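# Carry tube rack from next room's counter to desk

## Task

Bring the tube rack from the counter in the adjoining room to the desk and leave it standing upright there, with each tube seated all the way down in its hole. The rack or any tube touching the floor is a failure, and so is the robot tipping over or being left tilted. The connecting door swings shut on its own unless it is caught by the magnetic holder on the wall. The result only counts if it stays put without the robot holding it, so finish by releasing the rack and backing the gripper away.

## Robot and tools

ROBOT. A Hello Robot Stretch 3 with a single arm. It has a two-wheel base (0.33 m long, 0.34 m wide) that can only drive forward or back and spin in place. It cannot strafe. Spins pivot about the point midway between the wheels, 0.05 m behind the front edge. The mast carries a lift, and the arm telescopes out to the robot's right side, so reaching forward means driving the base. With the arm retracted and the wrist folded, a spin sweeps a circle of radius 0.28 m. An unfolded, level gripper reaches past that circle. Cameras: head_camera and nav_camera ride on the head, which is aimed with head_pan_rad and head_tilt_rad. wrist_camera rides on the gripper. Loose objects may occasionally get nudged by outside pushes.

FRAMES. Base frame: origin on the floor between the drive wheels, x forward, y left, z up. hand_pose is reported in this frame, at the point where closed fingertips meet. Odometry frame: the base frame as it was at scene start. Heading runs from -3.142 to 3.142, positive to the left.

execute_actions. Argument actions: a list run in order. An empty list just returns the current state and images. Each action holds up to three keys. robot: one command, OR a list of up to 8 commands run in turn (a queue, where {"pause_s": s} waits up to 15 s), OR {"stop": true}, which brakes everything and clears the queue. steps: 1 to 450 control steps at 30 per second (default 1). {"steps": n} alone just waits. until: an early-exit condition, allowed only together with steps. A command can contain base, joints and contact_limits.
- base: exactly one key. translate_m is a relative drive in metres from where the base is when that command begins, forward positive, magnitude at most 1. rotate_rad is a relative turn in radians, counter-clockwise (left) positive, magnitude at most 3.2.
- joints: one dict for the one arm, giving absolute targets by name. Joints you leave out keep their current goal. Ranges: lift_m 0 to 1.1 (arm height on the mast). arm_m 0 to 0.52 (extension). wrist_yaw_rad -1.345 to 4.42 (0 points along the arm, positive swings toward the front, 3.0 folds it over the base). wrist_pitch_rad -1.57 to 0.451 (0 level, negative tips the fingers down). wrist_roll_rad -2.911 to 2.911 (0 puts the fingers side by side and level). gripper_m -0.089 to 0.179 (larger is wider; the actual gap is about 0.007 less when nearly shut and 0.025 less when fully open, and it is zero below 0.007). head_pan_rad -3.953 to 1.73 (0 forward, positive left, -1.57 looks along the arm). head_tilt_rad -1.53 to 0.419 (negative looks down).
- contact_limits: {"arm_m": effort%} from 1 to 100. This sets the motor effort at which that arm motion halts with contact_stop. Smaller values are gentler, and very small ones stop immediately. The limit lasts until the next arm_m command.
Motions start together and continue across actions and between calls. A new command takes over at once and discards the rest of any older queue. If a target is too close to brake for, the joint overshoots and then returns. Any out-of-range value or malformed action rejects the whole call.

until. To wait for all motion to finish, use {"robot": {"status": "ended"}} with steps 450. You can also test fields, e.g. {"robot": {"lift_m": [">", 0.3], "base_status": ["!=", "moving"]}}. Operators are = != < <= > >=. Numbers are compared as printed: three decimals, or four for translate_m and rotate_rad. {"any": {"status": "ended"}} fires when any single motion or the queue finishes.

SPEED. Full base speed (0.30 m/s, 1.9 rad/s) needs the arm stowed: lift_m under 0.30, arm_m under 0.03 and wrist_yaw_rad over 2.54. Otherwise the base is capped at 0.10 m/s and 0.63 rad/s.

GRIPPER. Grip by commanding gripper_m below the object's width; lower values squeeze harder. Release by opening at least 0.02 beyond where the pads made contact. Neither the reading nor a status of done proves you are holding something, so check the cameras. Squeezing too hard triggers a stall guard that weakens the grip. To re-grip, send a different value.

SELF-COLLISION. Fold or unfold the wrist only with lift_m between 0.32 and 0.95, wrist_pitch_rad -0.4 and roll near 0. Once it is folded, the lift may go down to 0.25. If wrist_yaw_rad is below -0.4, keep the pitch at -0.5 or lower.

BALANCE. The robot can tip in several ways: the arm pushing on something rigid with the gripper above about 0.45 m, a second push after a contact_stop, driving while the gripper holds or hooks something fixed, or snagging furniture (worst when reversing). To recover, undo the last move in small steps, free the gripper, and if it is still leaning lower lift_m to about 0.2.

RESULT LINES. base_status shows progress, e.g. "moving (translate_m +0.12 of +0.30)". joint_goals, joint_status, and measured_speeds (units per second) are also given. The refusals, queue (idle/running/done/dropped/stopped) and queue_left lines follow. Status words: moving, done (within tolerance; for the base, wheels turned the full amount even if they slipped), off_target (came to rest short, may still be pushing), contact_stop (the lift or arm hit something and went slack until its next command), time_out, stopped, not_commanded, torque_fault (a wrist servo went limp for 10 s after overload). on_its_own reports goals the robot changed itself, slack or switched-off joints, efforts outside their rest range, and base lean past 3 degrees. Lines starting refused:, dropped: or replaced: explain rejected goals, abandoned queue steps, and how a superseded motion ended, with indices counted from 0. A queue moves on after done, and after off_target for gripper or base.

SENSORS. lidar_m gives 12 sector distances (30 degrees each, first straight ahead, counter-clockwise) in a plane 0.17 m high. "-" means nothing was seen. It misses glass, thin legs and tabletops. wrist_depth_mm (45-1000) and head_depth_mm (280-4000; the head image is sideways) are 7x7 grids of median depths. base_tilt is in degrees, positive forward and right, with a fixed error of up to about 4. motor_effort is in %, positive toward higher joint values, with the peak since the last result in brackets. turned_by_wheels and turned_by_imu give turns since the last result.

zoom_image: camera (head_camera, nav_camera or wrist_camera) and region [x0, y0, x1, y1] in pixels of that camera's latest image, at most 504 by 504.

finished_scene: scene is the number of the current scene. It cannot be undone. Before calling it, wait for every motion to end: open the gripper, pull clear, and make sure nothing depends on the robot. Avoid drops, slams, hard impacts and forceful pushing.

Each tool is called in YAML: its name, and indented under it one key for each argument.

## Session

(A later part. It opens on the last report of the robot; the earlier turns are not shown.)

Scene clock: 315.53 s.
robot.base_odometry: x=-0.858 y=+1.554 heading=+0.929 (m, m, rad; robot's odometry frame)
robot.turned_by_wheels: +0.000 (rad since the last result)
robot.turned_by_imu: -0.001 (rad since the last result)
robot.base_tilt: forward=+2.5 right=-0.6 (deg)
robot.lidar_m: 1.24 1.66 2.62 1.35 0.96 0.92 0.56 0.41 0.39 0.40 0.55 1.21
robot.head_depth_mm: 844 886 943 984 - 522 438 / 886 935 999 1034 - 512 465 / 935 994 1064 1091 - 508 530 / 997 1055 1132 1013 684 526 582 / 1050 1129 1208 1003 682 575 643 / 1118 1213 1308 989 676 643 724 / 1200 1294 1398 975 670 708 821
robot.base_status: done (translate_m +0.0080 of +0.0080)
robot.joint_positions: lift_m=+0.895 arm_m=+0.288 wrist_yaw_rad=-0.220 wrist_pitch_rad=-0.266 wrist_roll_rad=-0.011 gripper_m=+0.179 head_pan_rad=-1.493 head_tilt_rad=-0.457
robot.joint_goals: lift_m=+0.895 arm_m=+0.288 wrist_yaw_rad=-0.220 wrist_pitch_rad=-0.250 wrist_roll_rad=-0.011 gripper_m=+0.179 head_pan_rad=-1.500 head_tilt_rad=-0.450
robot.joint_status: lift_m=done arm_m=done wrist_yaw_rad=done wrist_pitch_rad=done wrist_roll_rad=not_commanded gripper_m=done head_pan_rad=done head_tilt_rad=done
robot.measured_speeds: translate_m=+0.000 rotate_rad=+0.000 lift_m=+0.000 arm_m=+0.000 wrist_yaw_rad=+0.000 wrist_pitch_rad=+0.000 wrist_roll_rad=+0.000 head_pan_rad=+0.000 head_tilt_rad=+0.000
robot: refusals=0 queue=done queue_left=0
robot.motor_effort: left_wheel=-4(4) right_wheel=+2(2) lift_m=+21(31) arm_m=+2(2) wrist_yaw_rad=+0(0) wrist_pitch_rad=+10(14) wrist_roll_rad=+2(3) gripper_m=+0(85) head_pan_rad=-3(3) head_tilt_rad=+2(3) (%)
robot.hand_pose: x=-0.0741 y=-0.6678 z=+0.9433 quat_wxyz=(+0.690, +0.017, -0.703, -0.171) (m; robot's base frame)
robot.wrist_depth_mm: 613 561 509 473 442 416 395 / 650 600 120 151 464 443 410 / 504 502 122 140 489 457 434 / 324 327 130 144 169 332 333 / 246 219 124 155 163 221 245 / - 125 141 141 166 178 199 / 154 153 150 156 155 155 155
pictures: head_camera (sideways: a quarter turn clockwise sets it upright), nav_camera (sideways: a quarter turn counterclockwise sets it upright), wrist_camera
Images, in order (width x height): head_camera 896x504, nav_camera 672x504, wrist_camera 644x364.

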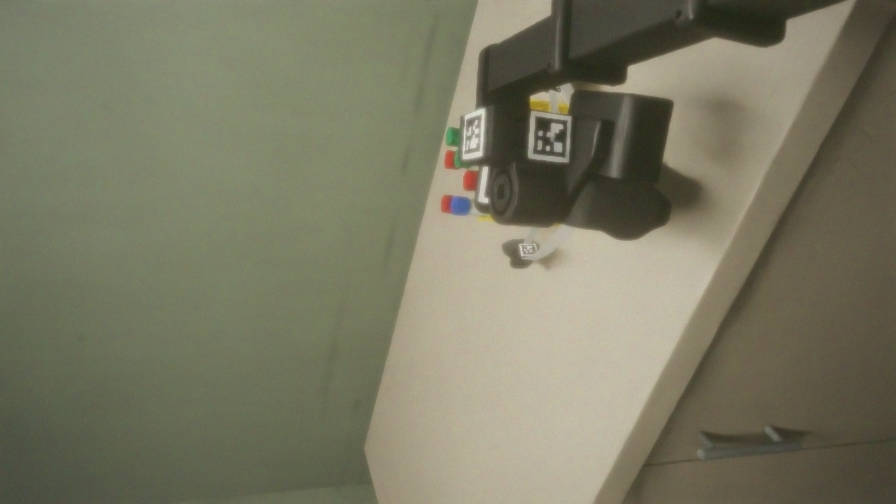

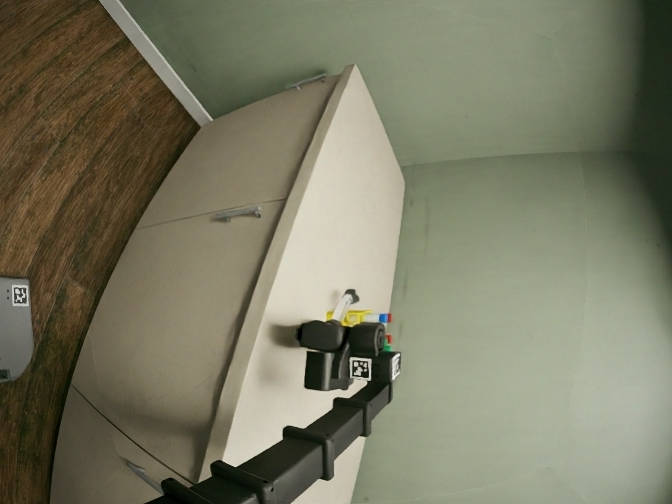

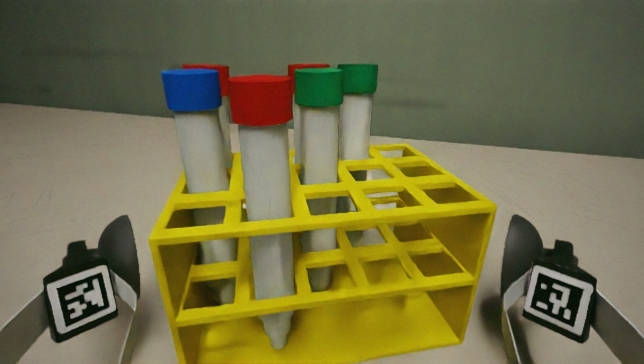

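execute_actions:
  actions:
    - {"robot":[{"joints":{"arm_m":0.21}},{"joints":{"wrist_yaw_rad":-0.03},"base":{"translate_m":-0.045}}],"steps":200,"until":{"robot":{"status":"ended"}}}

Scene clock: 326.57 s.
robot.base_odometry: x=-0.885 y=+1.518 heading=+0.929 (m, m, rad; robot's odometry frame)
robot.turned_by_wheels: +0.000 (rad since the last result)
robot.turned_by_imu: -0.003 (rad since the last result)
robot.base_tilt: forward=+2.5 right=-0.5 (deg)
robot.lidar_m: 1.29 1.71 2.63 1.29 0.92 0.87 0.53 0.38 0.37 0.38 0.52 1.24
robot.head_depth_mm: 820 868 920 963 - - 426 / 864 920 978 997 - - 441 / 917 969 1034 966 - - 486 / 970 1032 1104 1006 685 521 545 / 1023 1097 1188 1003 682 536 603 / 1094 1183 1272 985 675 575 676 / 1174 1271 1358 977 669 667 771
robot.base_status: done (translate_m -0.0450 of -0.0450)
robot.joint_positions: lift_m=+0.895 arm_m=+0.210 wrist_yaw_rad=-0.032 wrist_pitch_rad=-0.267 wrist_roll_rad=-0.010 gripper_m=+0.179 head_pan_rad=-1.493 head_tilt_rad=-0.457
robot.joint_goals: lift_m=+0.895 arm_m=+0.210 wrist_yaw_rad=-0.030 wrist_pitch_rad=-0.250 wrist_roll_rad=-0.010 gripper_m=+0.179 head_pan_rad=-1.500 head_tilt_rad=-0.450
robot.joint_status: lift_m=done arm_m=done wrist_yaw_rad=done wrist_pitch_rad=done wrist_roll_rad=not_commanded gripper_m=done head_pan_rad=done head_tilt_rad=done
robot.measured_speeds: translate_m=+0.000 rotate_rad=+0.000 lift_m=+0.000 arm_m=+0.000 wrist_yaw_rad=+0.000 wrist_pitch_rad=+0.000 wrist_roll_rad=+0.000 head_pan_rad=+0.000 head_tilt_rad=+0.000
robot: refusals=0 queue=done queue_left=0
robot.motor_effort: left_wheel=-3(10) right_wheel=+2(3) lift_m=+21(21) arm_m=-1(1) wrist_yaw_rad=+1(0) wrist_pitch_rad=+11(11) wrist_roll_rad=+2(2) gripper_m=+0(0) head_pan_rad=-3(3) head_tilt_rad=+3(3) (%)
robot.hand_pose: x=-0.0291 y=-0.5959 z=+0.9431 quat_wxyz=(+0.703, +0.084, -0.698, -0.105) (m; robot's base frame)
robot.wrist_depth_mm: 825 768 642 573 508 455 408 / 824 805 228 218 526 474 425 / 504 502 212 210 513 478 444 / 327 327 220 226 291 331 332 / 247 240 226 225 230 258 245 / - 191 191 192 192 192 198 / 153 158 159 159 159 159 155
pictures: head_camera (sideways: a quarter turn clockwise sets it upright), nav_camera (sideways: a quarter turn counterclockwise sets it upright), wrist_camera
Images, in order (width x height): head_camera 896x504, nav_camera 672x504, wrist_camera 644x364.

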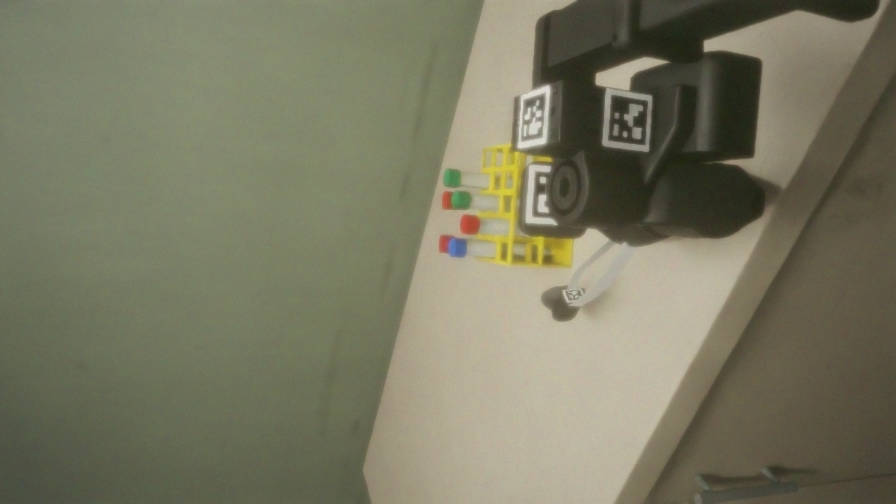

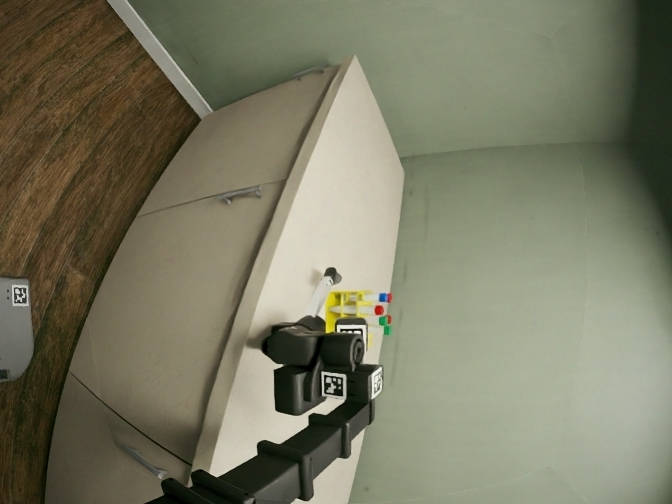

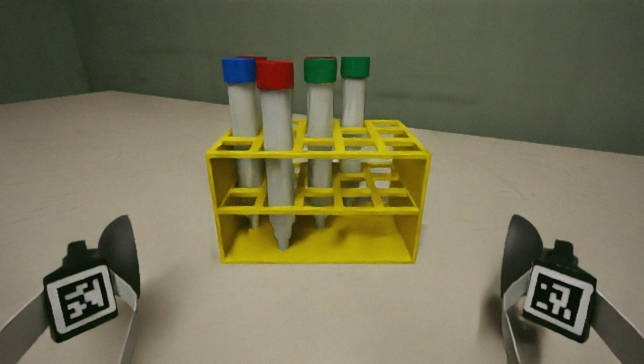

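execute_actions:
  actions:
    - {"robot":{"joints":{"arm_m":0.30}},"steps":200,"until":{"robot":{"status":"ended"}}}

Scene clock: 330.70 s.
robot.base_odometry: x=-0.885 y=+1.518 heading=+0.929 (m, m, rad; robot's odometry frame)
robot.turned_by_wheels: +0.000 (rad since the last result)
robot.turned_by_imu: -0.001 (rad since the last result)
robot.base_tilt: forward=+2.5 right=-0.5 (deg)
robot.lidar_m: 1.28 1.72 2.63 1.29 0.92 0.88 0.53 0.38 0.37 0.38 0.52 1.24
robot.head_depth_mm: 823 869 926 967 - 521 423 / 868 917 977 1021 - 526 441 / 916 972 1041 1071 - 523 485 / 968 1030 1103 1011 659 522 546 / 1026 1101 1180 1003 680 536 605 / 1098 1175 1281 984 676 575 676 / 1174 1267 1367 975 671 667 768
robot.base_status: done (translate_m -0.0450 of -0.0450)
robot.joint_positions: lift_m=+0.895 arm_m=+0.300 wrist_yaw_rad=-0.031 wrist_pitch_rad=-0.267 wrist_roll_rad=-0.010 gripper_m=+0.179 head_pan_rad=-1.493 head_tilt_rad=-0.457
robot.joint_goals: lift_m=+0.895 arm_m=+0.300 wrist_yaw_rad=-0.030 wrist_pitch_rad=-0.250 wrist_roll_rad=-0.010 gripper_m=+0.179 head_pan_rad=-1.500 head_tilt_rad=-0.450
robot.joint_status: lift_m=done arm_m=done wrist_yaw_rad=done wrist_pitch_rad=done wrist_roll_rad=not_commanded gripper_m=done head_pan_rad=done head_tilt_rad=done
robot.measured_speeds: translate_m=+0.000 rotate_rad=+0.000 lift_m=+0.000 arm_m=+0.000 wrist_yaw_rad=+0.000 wrist_pitch_rad=+0.000 wrist_roll_rad=+0.000 head_pan_rad=+0.000 head_tilt_rad=+0.000
robot: refusals=0 queue=done queue_left=0
robot.motor_effort: left_wheel=-4(3) right_wheel=+2(2) lift_m=+22(22) arm_m=+3(3) wrist_yaw_rad=+1(2) wrist_pitch_rad=+11(11) wrist_roll_rad=+1(2) gripper_m=+0(1) head_pan_rad=-3(2) head_tilt_rad=+2(3) (%)
robot.hand_pose: x=-0.0290 y=-0.6853 z=+0.9431 quat_wxyz=(+0.703, +0.084, -0.698, -0.105) (m; robot's base frame)
robot.wrist_depth_mm: 751 654 560 489 433 390 356 / 800 727 115 144 444 410 369 / 502 499 98 153 456 425 386 / 323 325 107 134 155 332 332 / 248 115 108 118 147 124 244 / - 125 129 148 164 124 198 / 153 149 135 145 145 150 154
pictures: head_camera (sideways: a quarter turn clockwise sets it upright), nav_camera (sideways: a quarter turn counterclockwise sets it upright), wrist_camera
Images, in order (width x height): head_camera 896x504, nav_camera 672x504, wrist_camera 644x364.

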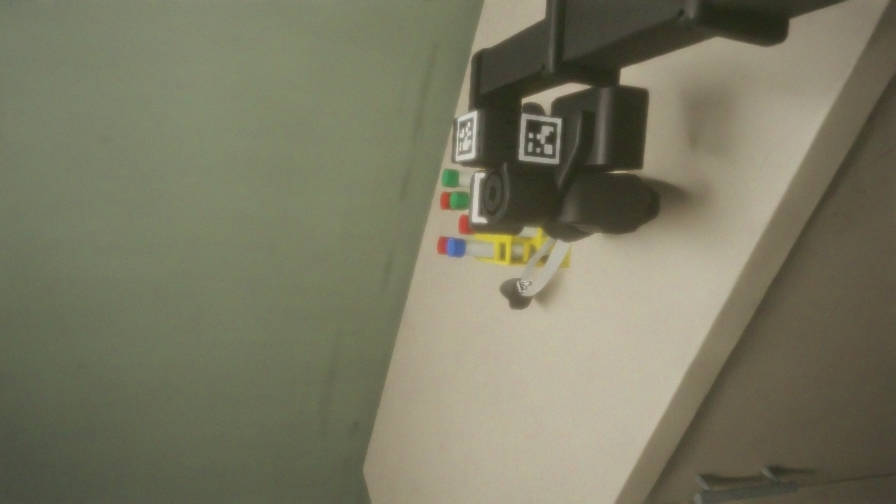

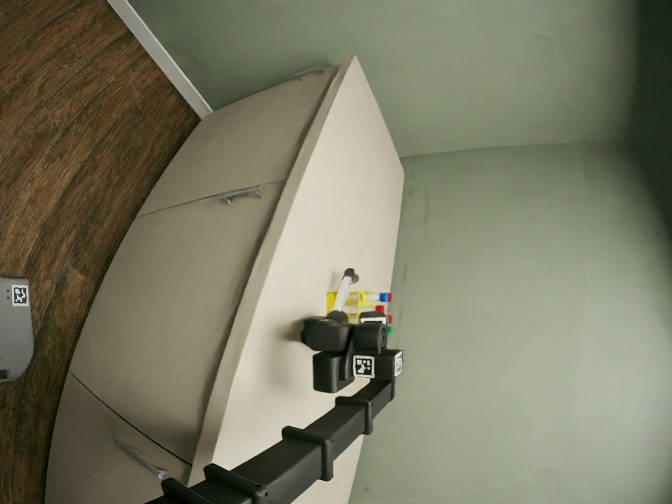

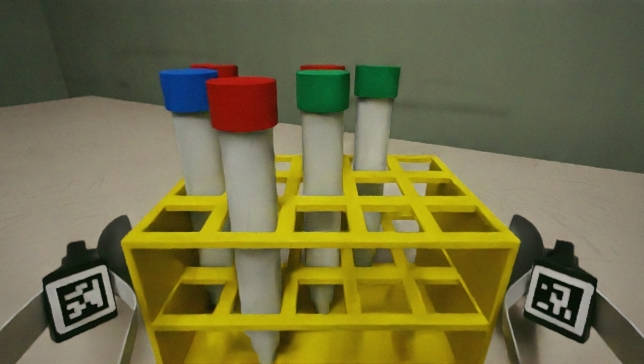

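execute_actions:
  actions:
    - {"robot":[{"joints":{"gripper_m":0.125}},{"pause_s":0.3},{"joints":{"gripper_m":0.09}},{"pause_s":0.5}],"steps":200,"until":{"robot":{"status":"ended"}}}

execute_actions:
  actions:
    - {"robot":{"joints":{"lift_m":0.93}},"steps":200,"until":{"robot":{"status":"ended"}}}

Scene clock: 337.40 s.
robot.base_odometry: x=-0.885 y=+1.518 heading=+0.929 (m, m, rad; robot's odometry frame)
robot.turned_by_wheels: +0.000 (rad since the last result)
robot.turned_by_imu: -0.002 (rad since the last result)
robot.base_tilt: forward=+2.4 right=-0.5 (deg)
robot.lidar_m: 1.28 1.72 2.63 1.29 0.92 0.87 0.53 0.38 0.37 0.38 0.51 1.25
robot.head_depth_mm: 826 869 924 963 - 522 423 / 865 918 972 1023 - 529 440 / 914 977 1043 1070 - 526 486 / 970 1033 1104 1010 660 522 546 / 1027 1102 1184 1004 682 538 604 / 1099 1178 1277 987 675 573 675 / 1174 1271 1368 976 671 667 770
robot.base_status: done (translate_m -0.0450 of -0.0450)
robot.joint_positions: lift_m=+0.895 arm_m=+0.300 wrist_yaw_rad=-0.031 wrist_pitch_rad=-0.267 wrist_roll_rad=-0.010 gripper_m=+0.091 head_pan_rad=-1.493 head_tilt_rad=-0.457
robot.joint_goals: lift_m=+0.895 arm_m=+0.300 wrist_yaw_rad=-0.030 wrist_pitch_rad=-0.250 wrist_roll_rad=-0.010 gripper_m=+0.090 head_pan_rad=-1.500 head_tilt_rad=-0.450
robot.joint_status: lift_m=done arm_m=done wrist_yaw_rad=done wrist_pitch_rad=done wrist_roll_rad=not_commanded gripper_m=done head_pan_rad=done head_tilt_rad=done
robot.measured_speeds: translate_m=+0.000 rotate_rad=+0.000 lift_m=+0.000 arm_m=+0.000 wrist_yaw_rad=+0.000 wrist_pitch_rad=+0.000 wrist_roll_rad=+0.000 head_pan_rad=+0.000 head_tilt_rad=+0.000
robot: refusals=0 queue=done queue_left=0
robot.motor_effort: left_wheel=-4(4) right_wheel=+2(2) lift_m=+21(21) arm_m=+3(3) wrist_yaw_rad=+1(1) wrist_pitch_rad=+11(11) wrist_roll_rad=+1(2) gripper_m=-19(95) head_pan_rad=-3(3) head_tilt_rad=+3(2) (%)
robot.hand_pose: x=-0.0290 y=-0.6853 z=+0.9430 quat_wxyz=(+0.703, +0.084, -0.698, -0.105) (m; robot's base frame)
robot.wrist_depth_mm: 756 653 556 491 431 392 355 / 783 723 129 488 445 408 370 / 499 497 134 165 461 427 384 / 325 324 139 144 161 333 331 / 238 222 151 157 163 230 244 / 191 137 136 141 147 - 194 / - 153 151 155 155 157 160
pictures: head_camera (sideways: a quarter turn clockwise sets it upright), nav_camera (sideways: a quarter turn counterclockwise sets it upright), wrist_camera
Images, in order (width x height): head_camera 896x504, nav_camera 672x504, wrist_camera 644x364.

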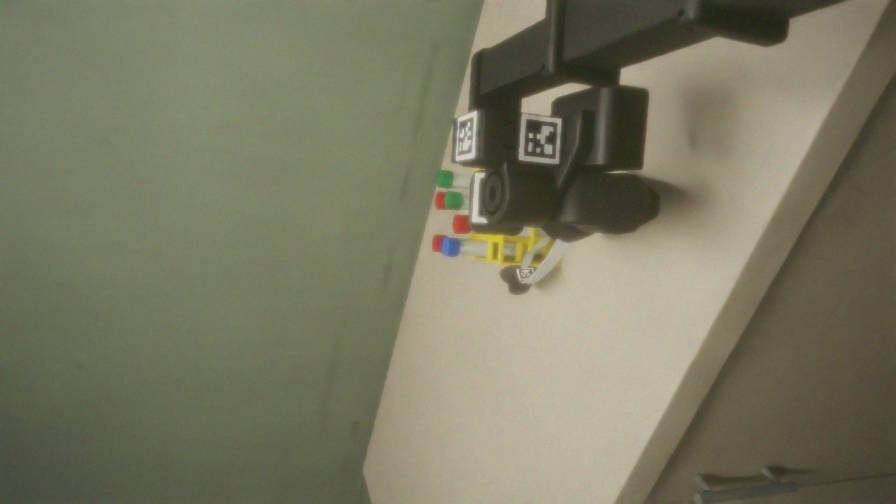

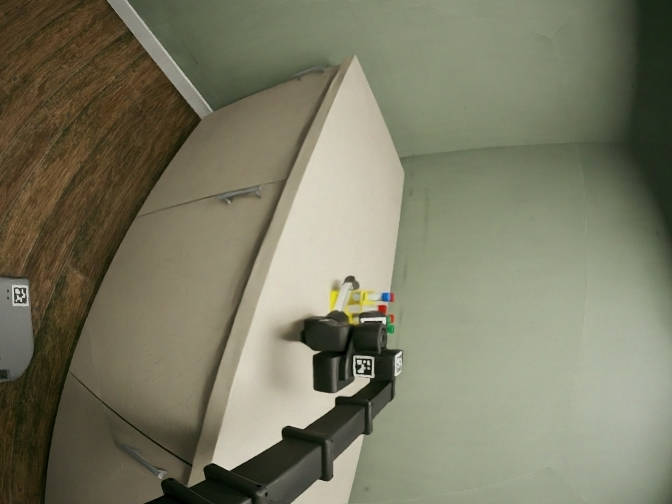

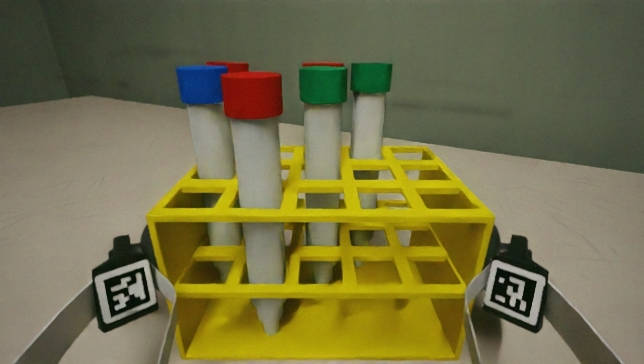

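Scene clock: 338.43 s.
robot.base_odometry: x=-0.885 y=+1.518 heading=+0.929 (m, m, rad; robot's odometry frame)
robot.turned_by_wheels: +0.000 (rad since the last result)
robot.turned_by_imu: +0.000 (rad since the last result)
robot.base_tilt: forward=+2.5 right=-0.6 (deg)
robot.lidar_m: 1.28 1.71 2.63 1.29 0.92 0.88 0.53 0.38 0.37 0.38 0.52 1.25
robot.head_depth_mm: 824 870 920 967 - 514 426 / 866 915 976 1000 640 529 441 / 914 971 1044 1074 612 524 486 / 966 1033 1108 1008 657 522 545 / 1026 1103 1189 1001 682 537 604 / 1096 1181 1270 987 675 574 675 / 1174 1271 1369 972 669 668 769
robot.base_status: done (translate_m -0.0450 of -0.0450)
robot.joint_positions: lift_m=+0.930 arm_m=+0.300 wrist_yaw_rad=-0.031 wrist_pitch_rad=-0.279 wrist_roll_rad=-0.010 gripper_m=+0.091 head_pan_rad=-1.493 head_tilt_rad=-0.457
robot.joint_goals: lift_m=+0.930 arm_m=+0.300 wrist_yaw_rad=-0.030 wrist_pitch_rad=-0.250 wrist_roll_rad=-0.010 gripper_m=+0.090 head_pan_rad=-1.500 head_tilt_rad=-0.450
robot.joint_status: lift_m=done arm_m=done wrist_yaw_rad=done wrist_pitch_rad=done wrist_roll_rad=not_commanded gripper_m=done head_pan_rad=done head_tilt_rad=done
robot.measured_speeds: translate_m=+0.000 rotate_rad=+0.000 lift_m=+0.000 arm_m=+0.000 wrist_yaw_rad=+0.000 wrist_pitch_rad=+0.000 wrist_roll_rad=+0.000 head_pan_rad=+0.000 head_tilt_rad=+0.000
robot: refusals=0 queue=done queue_left=0
robot.motor_effort: left_wheel=-4(4) right_wheel=+2(2) lift_m=+32(32) arm_m=+3(3) wrist_yaw_rad=+1(0) wrist_pitch_rad=+18(18) wrist_roll_rad=+2(1) gripper_m=-19(20) head_pan_rad=-3(3) head_tilt_rad=+3(3) (%)
robot.hand_pose: x=-0.0290 y=-0.6843 z=+0.9747 quat_wxyz=(+0.702, +0.088, -0.698, -0.109) (m; robot's base frame)
robot.wrist_depth_mm: 749 665 555 484 431 387 354 / 795 712 563 501 453 405 369 / 594 593 152 156 476 430 385 / 391 392 147 155 173 399 391 / 292 290 160 166 184 290 299 / 234 - 151 154 153 - 238 / 194 191 150 158 158 191 197
pictures: head_camera (sideways: a quarter turn clockwise sets it upright), nav_camera (sideways: a quarter turn counterclockwise sets it upright), wrist_camera
Images, in order (width x height): head_camera 896x504, nav_camera 672x504, wrist_camera 644x364.

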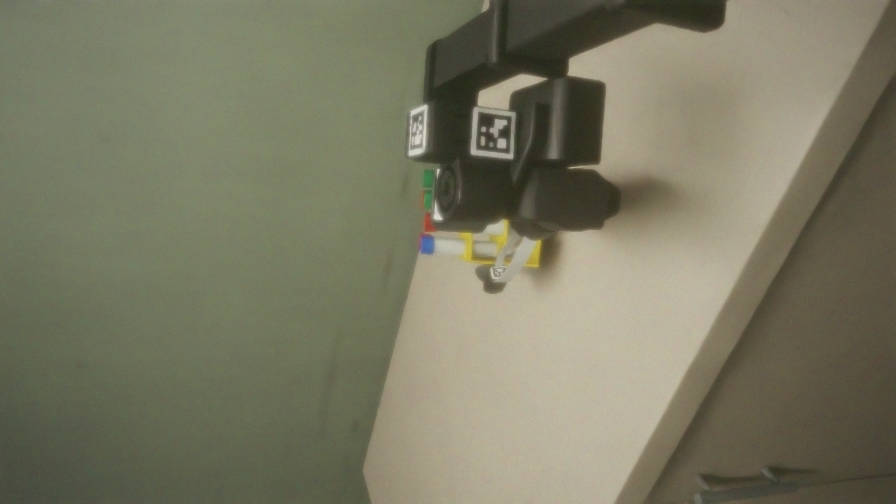

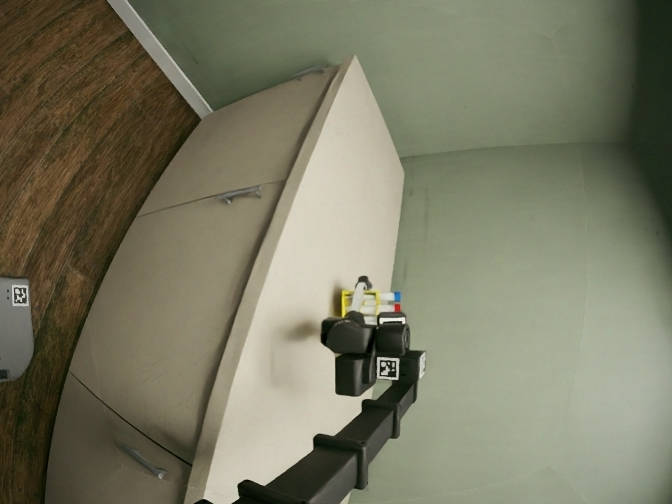

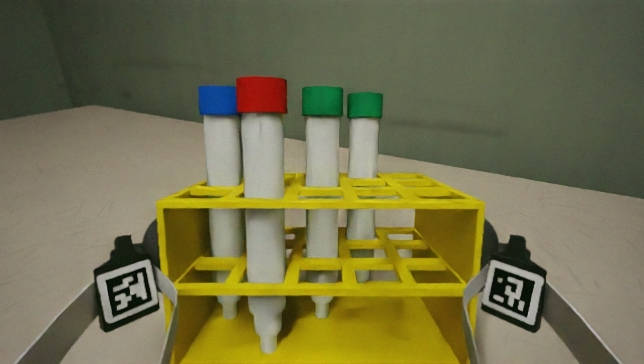

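execute_actions:
  actions:
    - {"robot":[{"joints":{"lift_m":0.895}},{"joints":{"gripper_m":0.179}},{"joints":{"arm_m":0.20}},{"joints":{"lift_m":1.05}},{"joints":{"wrist_pitch_rad":-0.9}},{"joints":{"arm_m":0.33}}],"steps":400,"until":{"robot":{"status":"ended"}}}

Scene clock: 354.57 s.
robot.base_odometry: x=-0.885 y=+1.518 heading=+0.929 (m, m, rad; robot's odometry frame)
robot.turned_by_wheels: +0.000 (rad since the last result)
robot.turned_by_imu: -0.003 (rad since the last result)
robot.base_tilt: forward=+2.6 right=-0.3 (deg)
robot.lidar_m: 1.28 1.71 2.63 1.28 0.92 0.88 0.53 0.38 0.37 0.38 0.52 1.25
robot.head_depth_mm: 824 866 939 956 707 532 425 / 872 910 - 993 685 529 439 / 917 969 - - 695 524 486 / 969 1032 1102 1085 688 521 547 / 1031 1107 1183 1003 681 537 604 / 1089 1174 1279 990 676 574 677 / 1172 1274 1365 970 670 666 769
robot.base_status: done (translate_m -0.0450 of -0.0450)
robot.joint_positions: lift_m=+1.050 arm_m=+0.330 wrist_yaw_rad=-0.031 wrist_pitch_rad=-0.908 wrist_roll_rad=-0.009 gripper_m=+0.179 head_pan_rad=-1.493 head_tilt_rad=-0.457
robot.joint_goals: lift_m=+1.050 arm_m=+0.330 wrist_yaw_rad=-0.030 wrist_pitch_rad=-0.900 wrist_roll_rad=-0.009 gripper_m=+0.179 head_pan_rad=-1.500 head_tilt_rad=-0.450
robot.joint_status: lift_m=done arm_m=done wrist_yaw_rad=done wrist_pitch_rad=done wrist_roll_rad=not_commanded gripper_m=done head_pan_rad=done head_tilt_rad=done
robot.measured_speeds: translate_m=+0.000 rotate_rad=+0.000 lift_m=+0.000 arm_m=+0.000 wrist_yaw_rad=+0.000 wrist_pitch_rad=+0.000 wrist_roll_rad=+0.000 head_pan_rad=+0.000 head_tilt_rad=+0.000
robot: refusals=0 queue=done queue_left=0
robot.motor_effort: left_wheel=-4(4) right_wheel=+2(2) lift_m=+30(31) arm_m=+3(2) wrist_yaw_rad=+0(1) wrist_pitch_rad=+5(16) wrist_roll_rad=+1(2) gripper_m=+0(86) head_pan_rad=-3(3) head_tilt_rad=+3(2) (%)
robot.hand_pose: x=-0.0259 y=-0.6132 z=+0.9717 quat_wxyz=(+0.634, +0.302, -0.637, -0.319) (m; robot's base frame)
robot.wrist_depth_mm: 349 347 330 167 341 351 347 / 311 311 164 177 305 313 314 / 278 282 185 186 212 283 282 / 254 254 214 203 210 258 258 / 234 236 236 234 235 240 236 / - 218 218 217 217 218 219 / 199 201 202 202 203 203 200
pictures: head_camera (sideways: a quarter turn clockwise sets it upright), nav_camera (sideways: a quarter turn counterclockwise sets it upright), wrist_camera
Images, in order (width x height): head_camera 896x504, nav_camera 672x504, wrist_camera 644x364.

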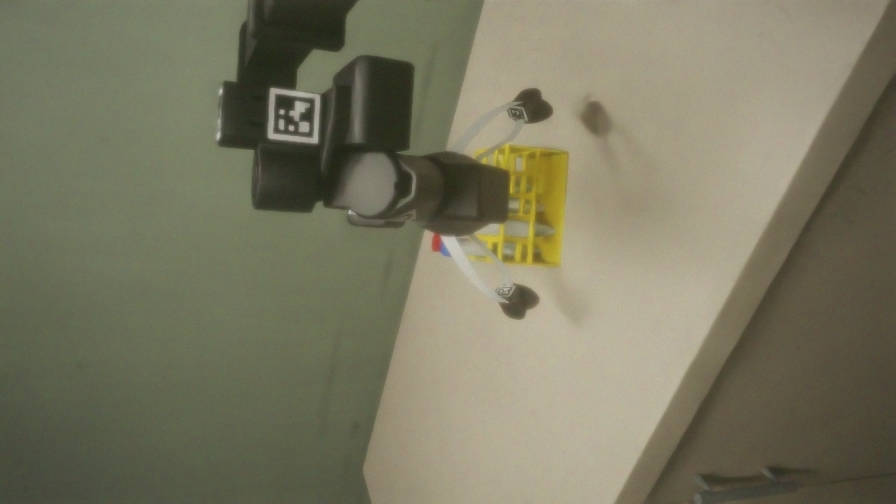

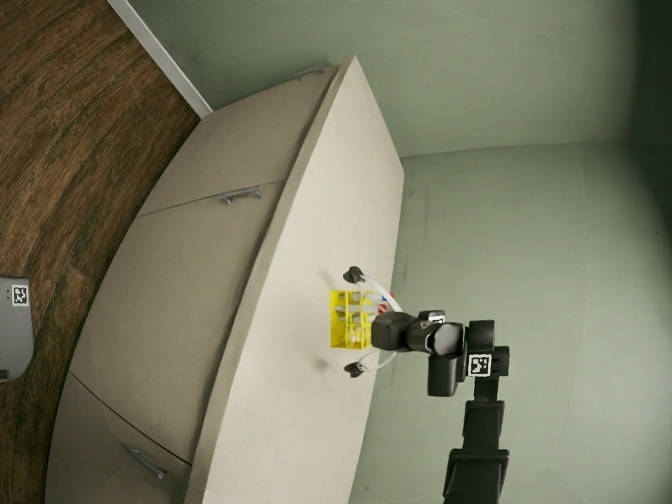

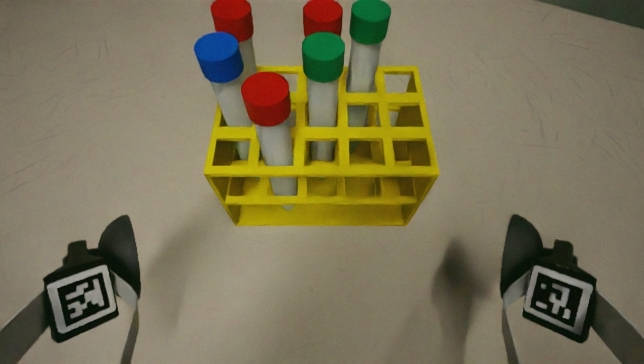

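execute_actions:
  actions:
    - {"robot":[{"joints":{"lift_m":1.09}},{"joints":{"arm_m":0.445}},{"joints":{"lift_m":1.035}}],"steps":400,"until":{"robot":{"status":"ended"}}}

Scene clock: 360.97 s.
robot.base_odometry: x=-0.885 y=+1.518 heading=+0.929 (m, m, rad; robot's odometry frame)
robot.turned_by_wheels: +0.000 (rad since the last result)
robot.turned_by_imu: -0.002 (rad since the last result)
robot.base_tilt: forward=+2.5 right=-0.6 (deg)
robot.lidar_m: 1.28 1.72 2.63 1.29 0.92 0.88 0.53 0.38 0.37 0.38 0.51 1.25
robot.head_depth_mm: 824 870 - 964 708 531 427 / 867 912 971 1010 699 528 440 / 917 974 - 729 694 525 486 / 967 1028 1112 950 690 521 546 / 1022 1100 1182 999 681 537 604 / 1098 1180 1273 984 677 575 677 / 1177 1269 1367 974 671 666 770
robot.base_status: done (translate_m -0.0450 of -0.0450)
robot.joint_positions: lift_m=+1.035 arm_m=+0.445 wrist_yaw_rad=-0.031 wrist_pitch_rad=-0.909 wrist_roll_rad=-0.009 gripper_m=+0.179 head_pan_rad=-1.493 head_tilt_rad=-0.457
robot.joint_goals: lift_m=+1.035 arm_m=+0.445 wrist_yaw_rad=-0.030 wrist_pitch_rad=-0.900 wrist_roll_rad=-0.009 gripper_m=+0.179 head_pan_rad=-1.500 head_tilt_rad=-0.450
robot.joint_status: lift_m=done arm_m=done wrist_yaw_rad=done wrist_pitch_rad=done wrist_roll_rad=not_commanded gripper_m=done head_pan_rad=done head_tilt_rad=done
robot.measured_speeds: translate_m=+0.000 rotate_rad=+0.000 lift_m=+0.000 arm_m=+0.000 wrist_yaw_rad=+0.000 wrist_pitch_rad=+0.000 wrist_roll_rad=+0.000 head_pan_rad=+0.000 head_tilt_rad=+0.000
robot: refusals=0 queue=done queue_left=0
robot.motor_effort: left_wheel=-4(4) right_wheel=+2(2) lift_m=+22(33) arm_m=+3(0) wrist_yaw_rad=+1(1) wrist_pitch_rad=+6(6) wrist_roll_rad=+1(1) gripper_m=+0(0) head_pan_rad=-3(3) head_tilt_rad=+3(3) (%)
robot.hand_pose: x=-0.0259 y=-0.7281 z=+0.9570 quat_wxyz=(+0.634, +0.302, -0.637, -0.319) (m; robot's base frame)
robot.wrist_depth_mm: 325 324 325 327 327 331 313 / 289 290 289 290 290 292 291 / 262 262 261 263 263 266 264 / 238 234 238 231 231 239 240 / 218 213 136 117 114 220 222 / - 84 131 84 132 140 205 / 185 88 119 117 152 140 186
pictures: head_camera (sideways: a quarter turn clockwise sets it upright), nav_camera (sideways: a quarter turn counterclockwise sets it upright), wrist_camera
Images, in order (width x height): head_camera 896x504, nav_camera 672x504, wrist_camera 644x364.

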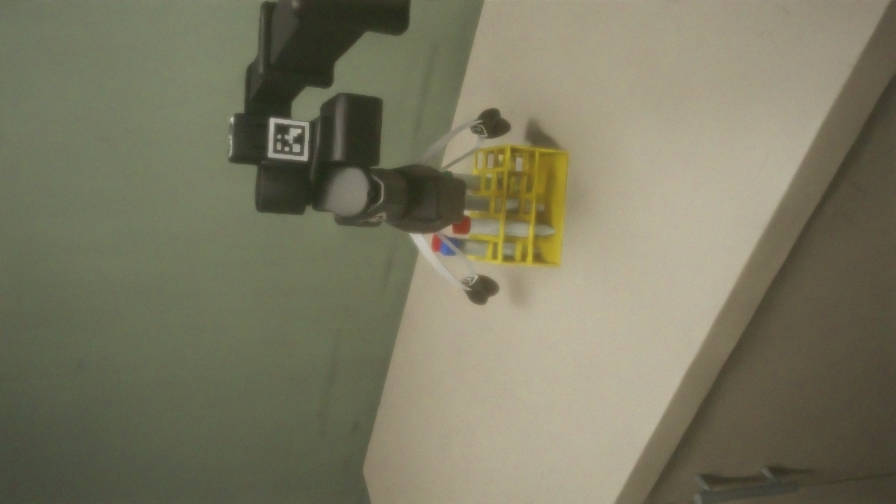

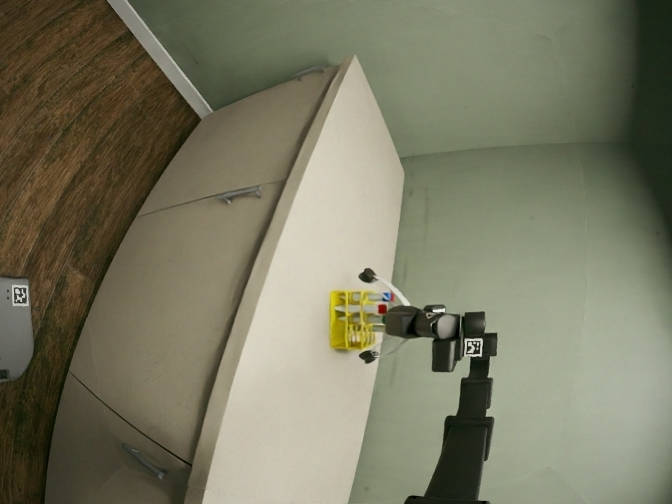

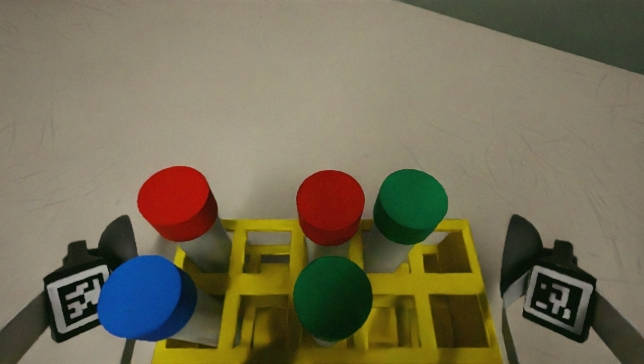

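execute_actions:
  actions:
    - {"robot":[{"joints":{"arm_m":0.41}},{"joints":{"lift_m":1.018}}],"steps":400,"until":{"robot":{"status":"ended"}}}

Scene clock: 366.17 s.
robot.base_odometry: x=-0.885 y=+1.518 heading=+0.929 (m, m, rad; robot's odometry frame)
robot.turned_by_wheels: +0.000 (rad since the last result)
robot.turned_by_imu: -0.002 (rad since the last result)
robot.base_tilt: forward=+2.5 right=-0.6 (deg)
robot.lidar_m: 1.28 1.71 2.63 1.29 0.92 0.88 0.53 0.39 0.37 0.38 0.52 1.25
robot.head_depth_mm: 823 870 905 974 707 532 426 / 867 921 - 978 700 530 441 / 914 972 - 759 695 525 488 / 965 1033 1103 1085 687 522 545 / 1026 1100 1182 1004 683 537 603 / 1100 1179 1284 986 676 574 678 / 1173 1276 1366 979 671 668 770
robot.base_status: done (translate_m -0.0450 of -0.0450)
robot.joint_positions: lift_m=+1.018 arm_m=+0.410 wrist_yaw_rad=-0.033 wrist_pitch_rad=-0.896 wrist_roll_rad=-0.009 gripper_m=+0.179 head_pan_rad=-1.493 head_tilt_rad=-0.457
robot.joint_goals: lift_m=+1.018 arm_m=+0.410 wrist_yaw_rad=-0.030 wrist_pitch_rad=-0.900 wrist_roll_rad=-0.009 gripper_m=+0.179 head_pan_rad=-1.500 head_tilt_rad=-0.450
robot.joint_status: lift_m=done arm_m=done wrist_yaw_rad=done wrist_pitch_rad=done wrist_roll_rad=not_commanded gripper_m=done head_pan_rad=done head_tilt_rad=done
robot.measured_speeds: translate_m=+0.000 rotate_rad=+0.000 lift_m=+0.000 arm_m=+0.000 wrist_yaw_rad=+0.000 wrist_pitch_rad=+0.000 wrist_roll_rad=+0.000 head_pan_rad=+0.000 head_tilt_rad=+0.000
robot: refusals=0 queue=done queue_left=0
robot.motor_effort: left_wheel=-6(7) right_wheel=+5(5) lift_m=+16(22) arm_m=+0(2) wrist_yaw_rad=+3(3) wrist_pitch_rad=-2(6) wrist_roll_rad=+1(1) gripper_m=+0(0) head_pan_rad=-3(3) head_tilt_rad=+3(3) (%)
robot.hand_pose: x=-0.0263 y=-0.6963 z=+0.9420 quat_wxyz=(+0.635, +0.297, -0.639, -0.316) (m; robot's base frame)
robot.wrist_depth_mm: 307 310 309 309 312 312 315 / 274 269 275 105 105 274 276 / 245 106 242 100 119 249 247 / 223 86 135 87 135 225 223 / 205 199 78 124 161 203 207 / - 122 73 120 150 124 193 / 173 171 119 138 138 172 175
pictures: head_camera (sideways: a quarter turn clockwise sets it upright), nav_camera (sideways: a quarter turn counterclockwise sets it upright), wrist_camera
Images, in order (width x height): head_camera 896x504, nav_camera 672x504, wrist_camera 644x364.

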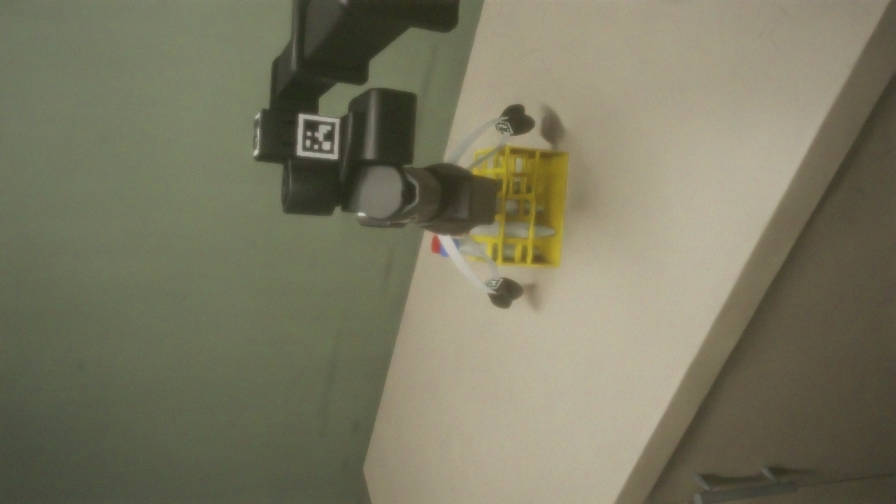

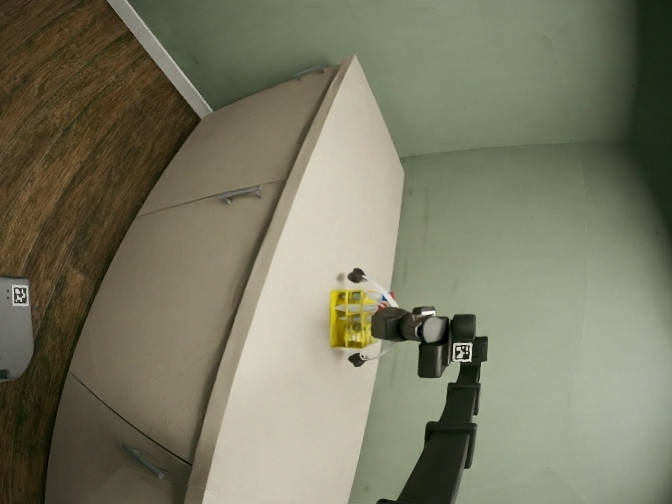

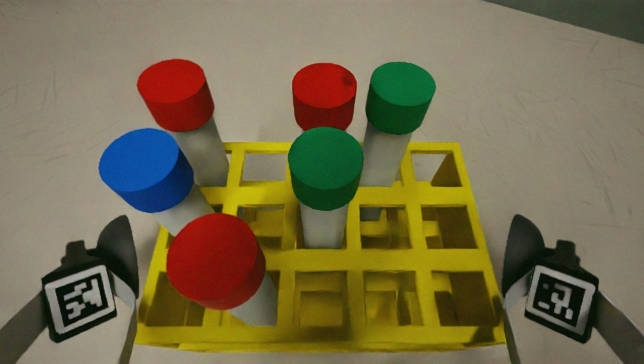

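execute_actions:
  actions:
    - {"robot":[{"joints":{"lift_m":1.1}},{"joints":{"arm_m":0.47,"wrist_pitch_rad":-1.2}}],"steps":400,"until":{"robot":{"status":"ended"}}}

Scene clock: 375.77 s.
robot.base_odometry: x=-0.885 y=+1.518 heading=+0.929 (m, m, rad; robot's odometry frame)
robot.turned_by_wheels: +0.000 (rad since the last result)
robot.turned_by_imu: -0.002 (rad since the last result)
robot.base_tilt: forward=+2.5 right=-0.4 (deg)
robot.lidar_m: 1.28 1.72 2.63 1.29 0.92 0.87 0.53 0.38 0.37 0.38 0.52 1.25
robot.head_depth_mm: 822 - 923 957 706 532 427 / 865 904 981 1011 698 529 440 / 907 956 - 766 695 526 487 / 962 1035 1111 948 690 520 543 / 1026 1097 1180 1002 683 537 604 / 1102 1183 1274 986 675 576 674 / 1171 1277 1373 974 670 664 768
robot.base_status: done (translate_m -0.0450 of -0.0450)
robot.joint_positions: lift_m=+1.098 arm_m=+0.470 wrist_yaw_rad=-0.032 wrist_pitch_rad=-1.202 wrist_roll_rad=-0.009 gripper_m=+0.179 head_pan_rad=-1.493 head_tilt_rad=-0.457
robot.joint_goals: lift_m=+1.100 arm_m=+0.470 wrist_yaw_rad=-0.030 wrist_pitch_rad=-1.200 wrist_roll_rad=-0.009 gripper_m=+0.179 head_pan_rad=-1.500 head_tilt_rad=-0.450
robot.joint_status: lift_m=done arm_m=done wrist_yaw_rad=done wrist_pitch_rad=done wrist_roll_rad=not_commanded gripper_m=done head_pan_rad=done head_tilt_rad=done
robot.measured_speeds: translate_m=+0.000 rotate_rad=+0.000 lift_m=+0.000 arm_m=+0.000 wrist_yaw_rad=+0.000 wrist_pitch_rad=+0.000 wrist_roll_rad=+0.000 head_pan_rad=+0.000 head_tilt_rad=+0.000
robot: refusals=0 queue=done queue_left=0
robot.motor_effort: left_wheel=-4(7) right_wheel=+2(5) lift_m=+31(32) arm_m=+3(4) wrist_yaw_rad=+1(2) wrist_pitch_rad=+2(4) wrist_roll_rad=+1(1) gripper_m=+0(0) head_pan_rad=-3(3) head_tilt_rad=+3(2) (%)
robot.hand_pose: x=-0.0238 y=-0.6846 z=+0.9887 quat_wxyz=(+0.580, +0.392, -0.586, -0.408) (m; robot's base frame)
robot.wrist_depth_mm: 278 284 283 282 283 282 283 / 272 271 269 272 274 273 273 / 262 262 261 262 262 261 263 / 252 252 173 162 178 252 254 / 242 245 168 167 189 248 243 / - 238 167 167 190 236 237 / 227 228 229 228 229 230 228
pictures: head_camera (sideways: a quarter turn clockwise sets it upright), nav_camera (sideways: a quarter turn counterclockwise sets it upright), wrist_camera
Images, in order (width x height): head_camera 896x504, nav_camera 672x504, wrist_camera 644x364.

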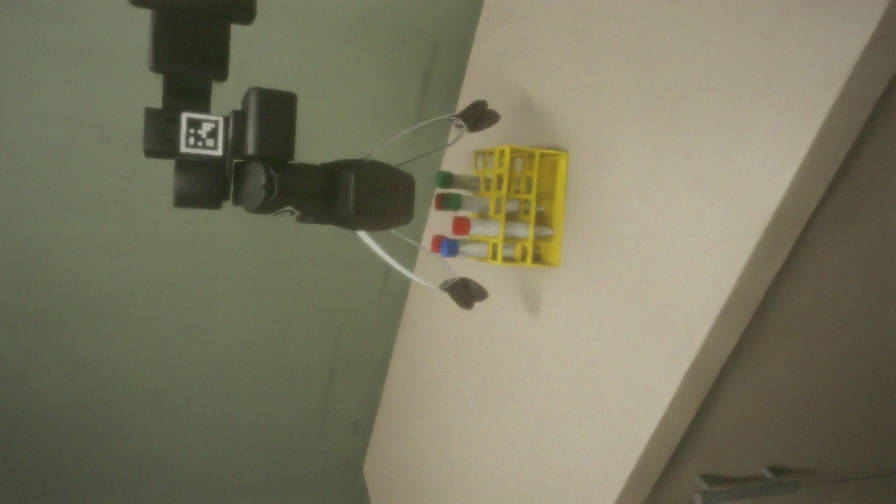

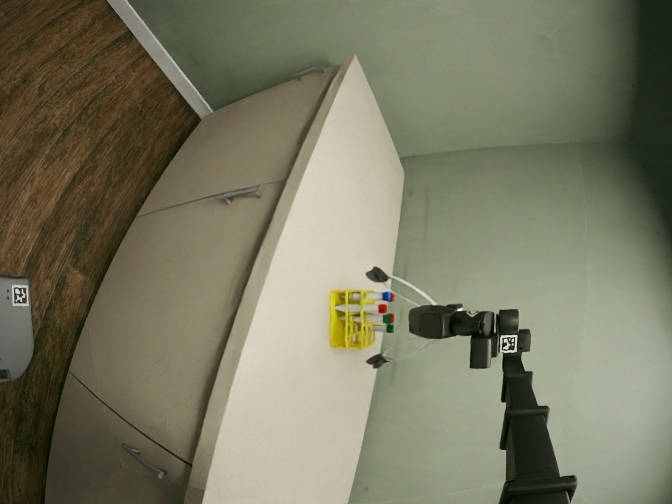

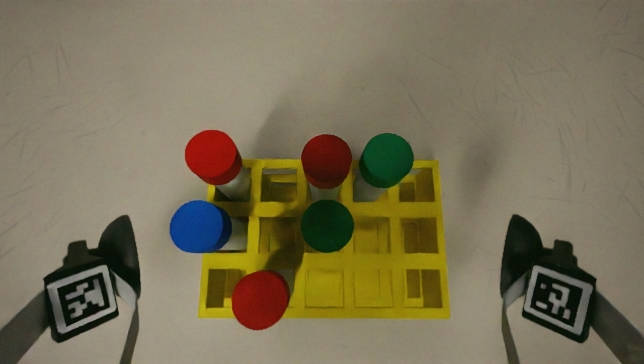

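execute_actions:
  actions:
    - {"robot":[{"joints":{"arm_m":0.495}},{"joints":{"lift_m":1.04}}],"steps":400,"until":{"robot":{"status":"ended"}}}

Scene clock: 380.93 s.
robot.base_odometry: x=-0.885 y=+1.518 heading=+0.929 (m, m, rad; robot's odometry frame)
robot.turned_by_wheels: +0.000 (rad since the last result)
robot.turned_by_imu: -0.002 (rad since the last result)
robot.base_tilt: forward=+2.5 right=-0.4 (deg)
robot.lidar_m: 1.28 1.71 2.63 1.29 0.92 0.87 0.53 0.38 0.37 0.38 0.52 1.25
robot.head_depth_mm: 823 866 - 960 709 532 426 / 866 911 975 1007 700 527 440 / 914 967 - 767 695 524 487 / 971 1035 1110 1006 690 521 546 / 1027 1105 1187 1006 685 537 604 / 1101 1172 1274 989 678 575 678 / 1175 1271 1373 982 671 667 768
robot.base_status: done (translate_m -0.0450 of -0.0450)
robot.joint_positions: lift_m=+1.041 arm_m=+0.495 wrist_yaw_rad=-0.032 wrist_pitch_rad=-1.199 wrist_roll_rad=-0.009 gripper_m=+0.179 head_pan_rad=-1.493 head_tilt_rad=-0.457
robot.joint_goals: lift_m=+1.041 arm_m=+0.495 wrist_yaw_rad=-0.030 wrist_pitch_rad=-1.200 wrist_roll_rad=-0.009 gripper_m=+0.179 head_pan_rad=-1.500 head_tilt_rad=-0.450
robot.joint_status: lift_m=contact_stop arm_m=done wrist_yaw_rad=done wrist_pitch_rad=done wrist_roll_rad=not_commanded gripper_m=done head_pan_rad=done head_tilt_rad=done
robot.measured_speeds: translate_m=+0.000 rotate_rad=+0.000 lift_m=+0.003 arm_m=+0.000 wrist_yaw_rad=+0.000 wrist_pitch_rad=+0.000 wrist_roll_rad=+0.000 head_pan_rad=+0.000 head_tilt_rad=+0.000
robot: refusals=0 queue=dropped queue_left=0
robot.on_its_own: lift_m is slack since a contact_stop, until your next command for it
robot.motor_effort: left_wheel=-7(7) right_wheel=+4(4) lift_m=+20(31) arm_m=+2(2) wrist_yaw_rad=+1(1) wrist_pitch_rad=+0(1) wrist_roll_rad=+1(1) gripper_m=-1(0) head_pan_rad=-3(3) head_tilt_rad=+3(3) (%)
robot.hand_pose: x=-0.0239 y=-0.7102 z=+0.9325 quat_wxyz=(+0.580, +0.392, -0.587, -0.407) (m; robot's base frame)
robot.wrist_depth_mm: 221 221 220 221 222 223 222 / 213 212 213 213 215 213 214 / 205 205 206 205 207 206 206 / 196 74 199 73 74 199 200 / 191 82 125 77 96 124 192 / - 74 114 68 148 124 188 / - 69 109 66 111 135 178
pictures: head_camera (sideways: a quarter turn clockwise sets it upright), nav_camera (sideways: a quarter turn counterclockwise sets it upright), wrist_camera
Images, in order (width x height): head_camera 896x504, nav_camera 672x504, wrist_camera 644x364.

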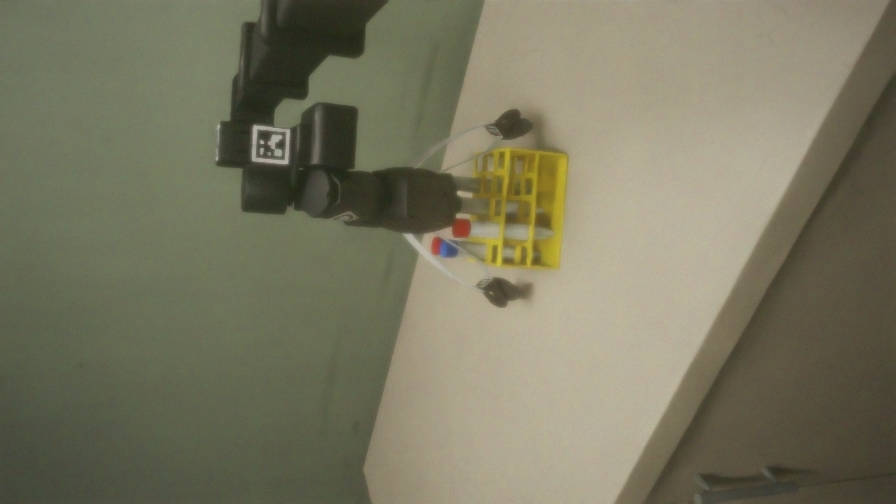

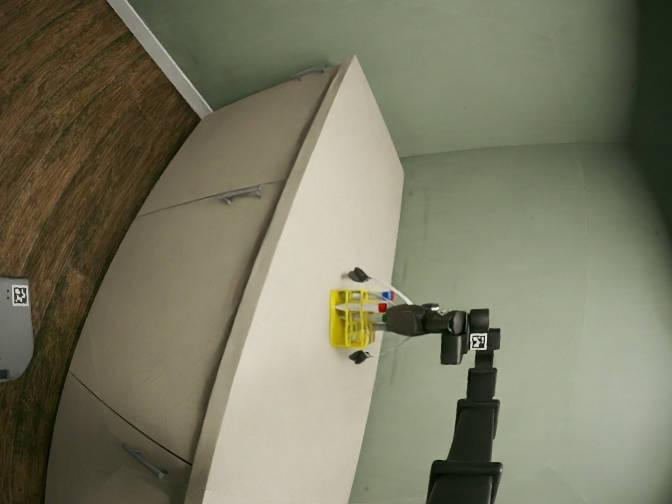

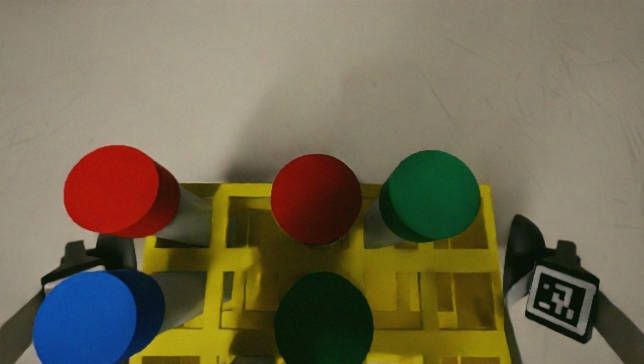

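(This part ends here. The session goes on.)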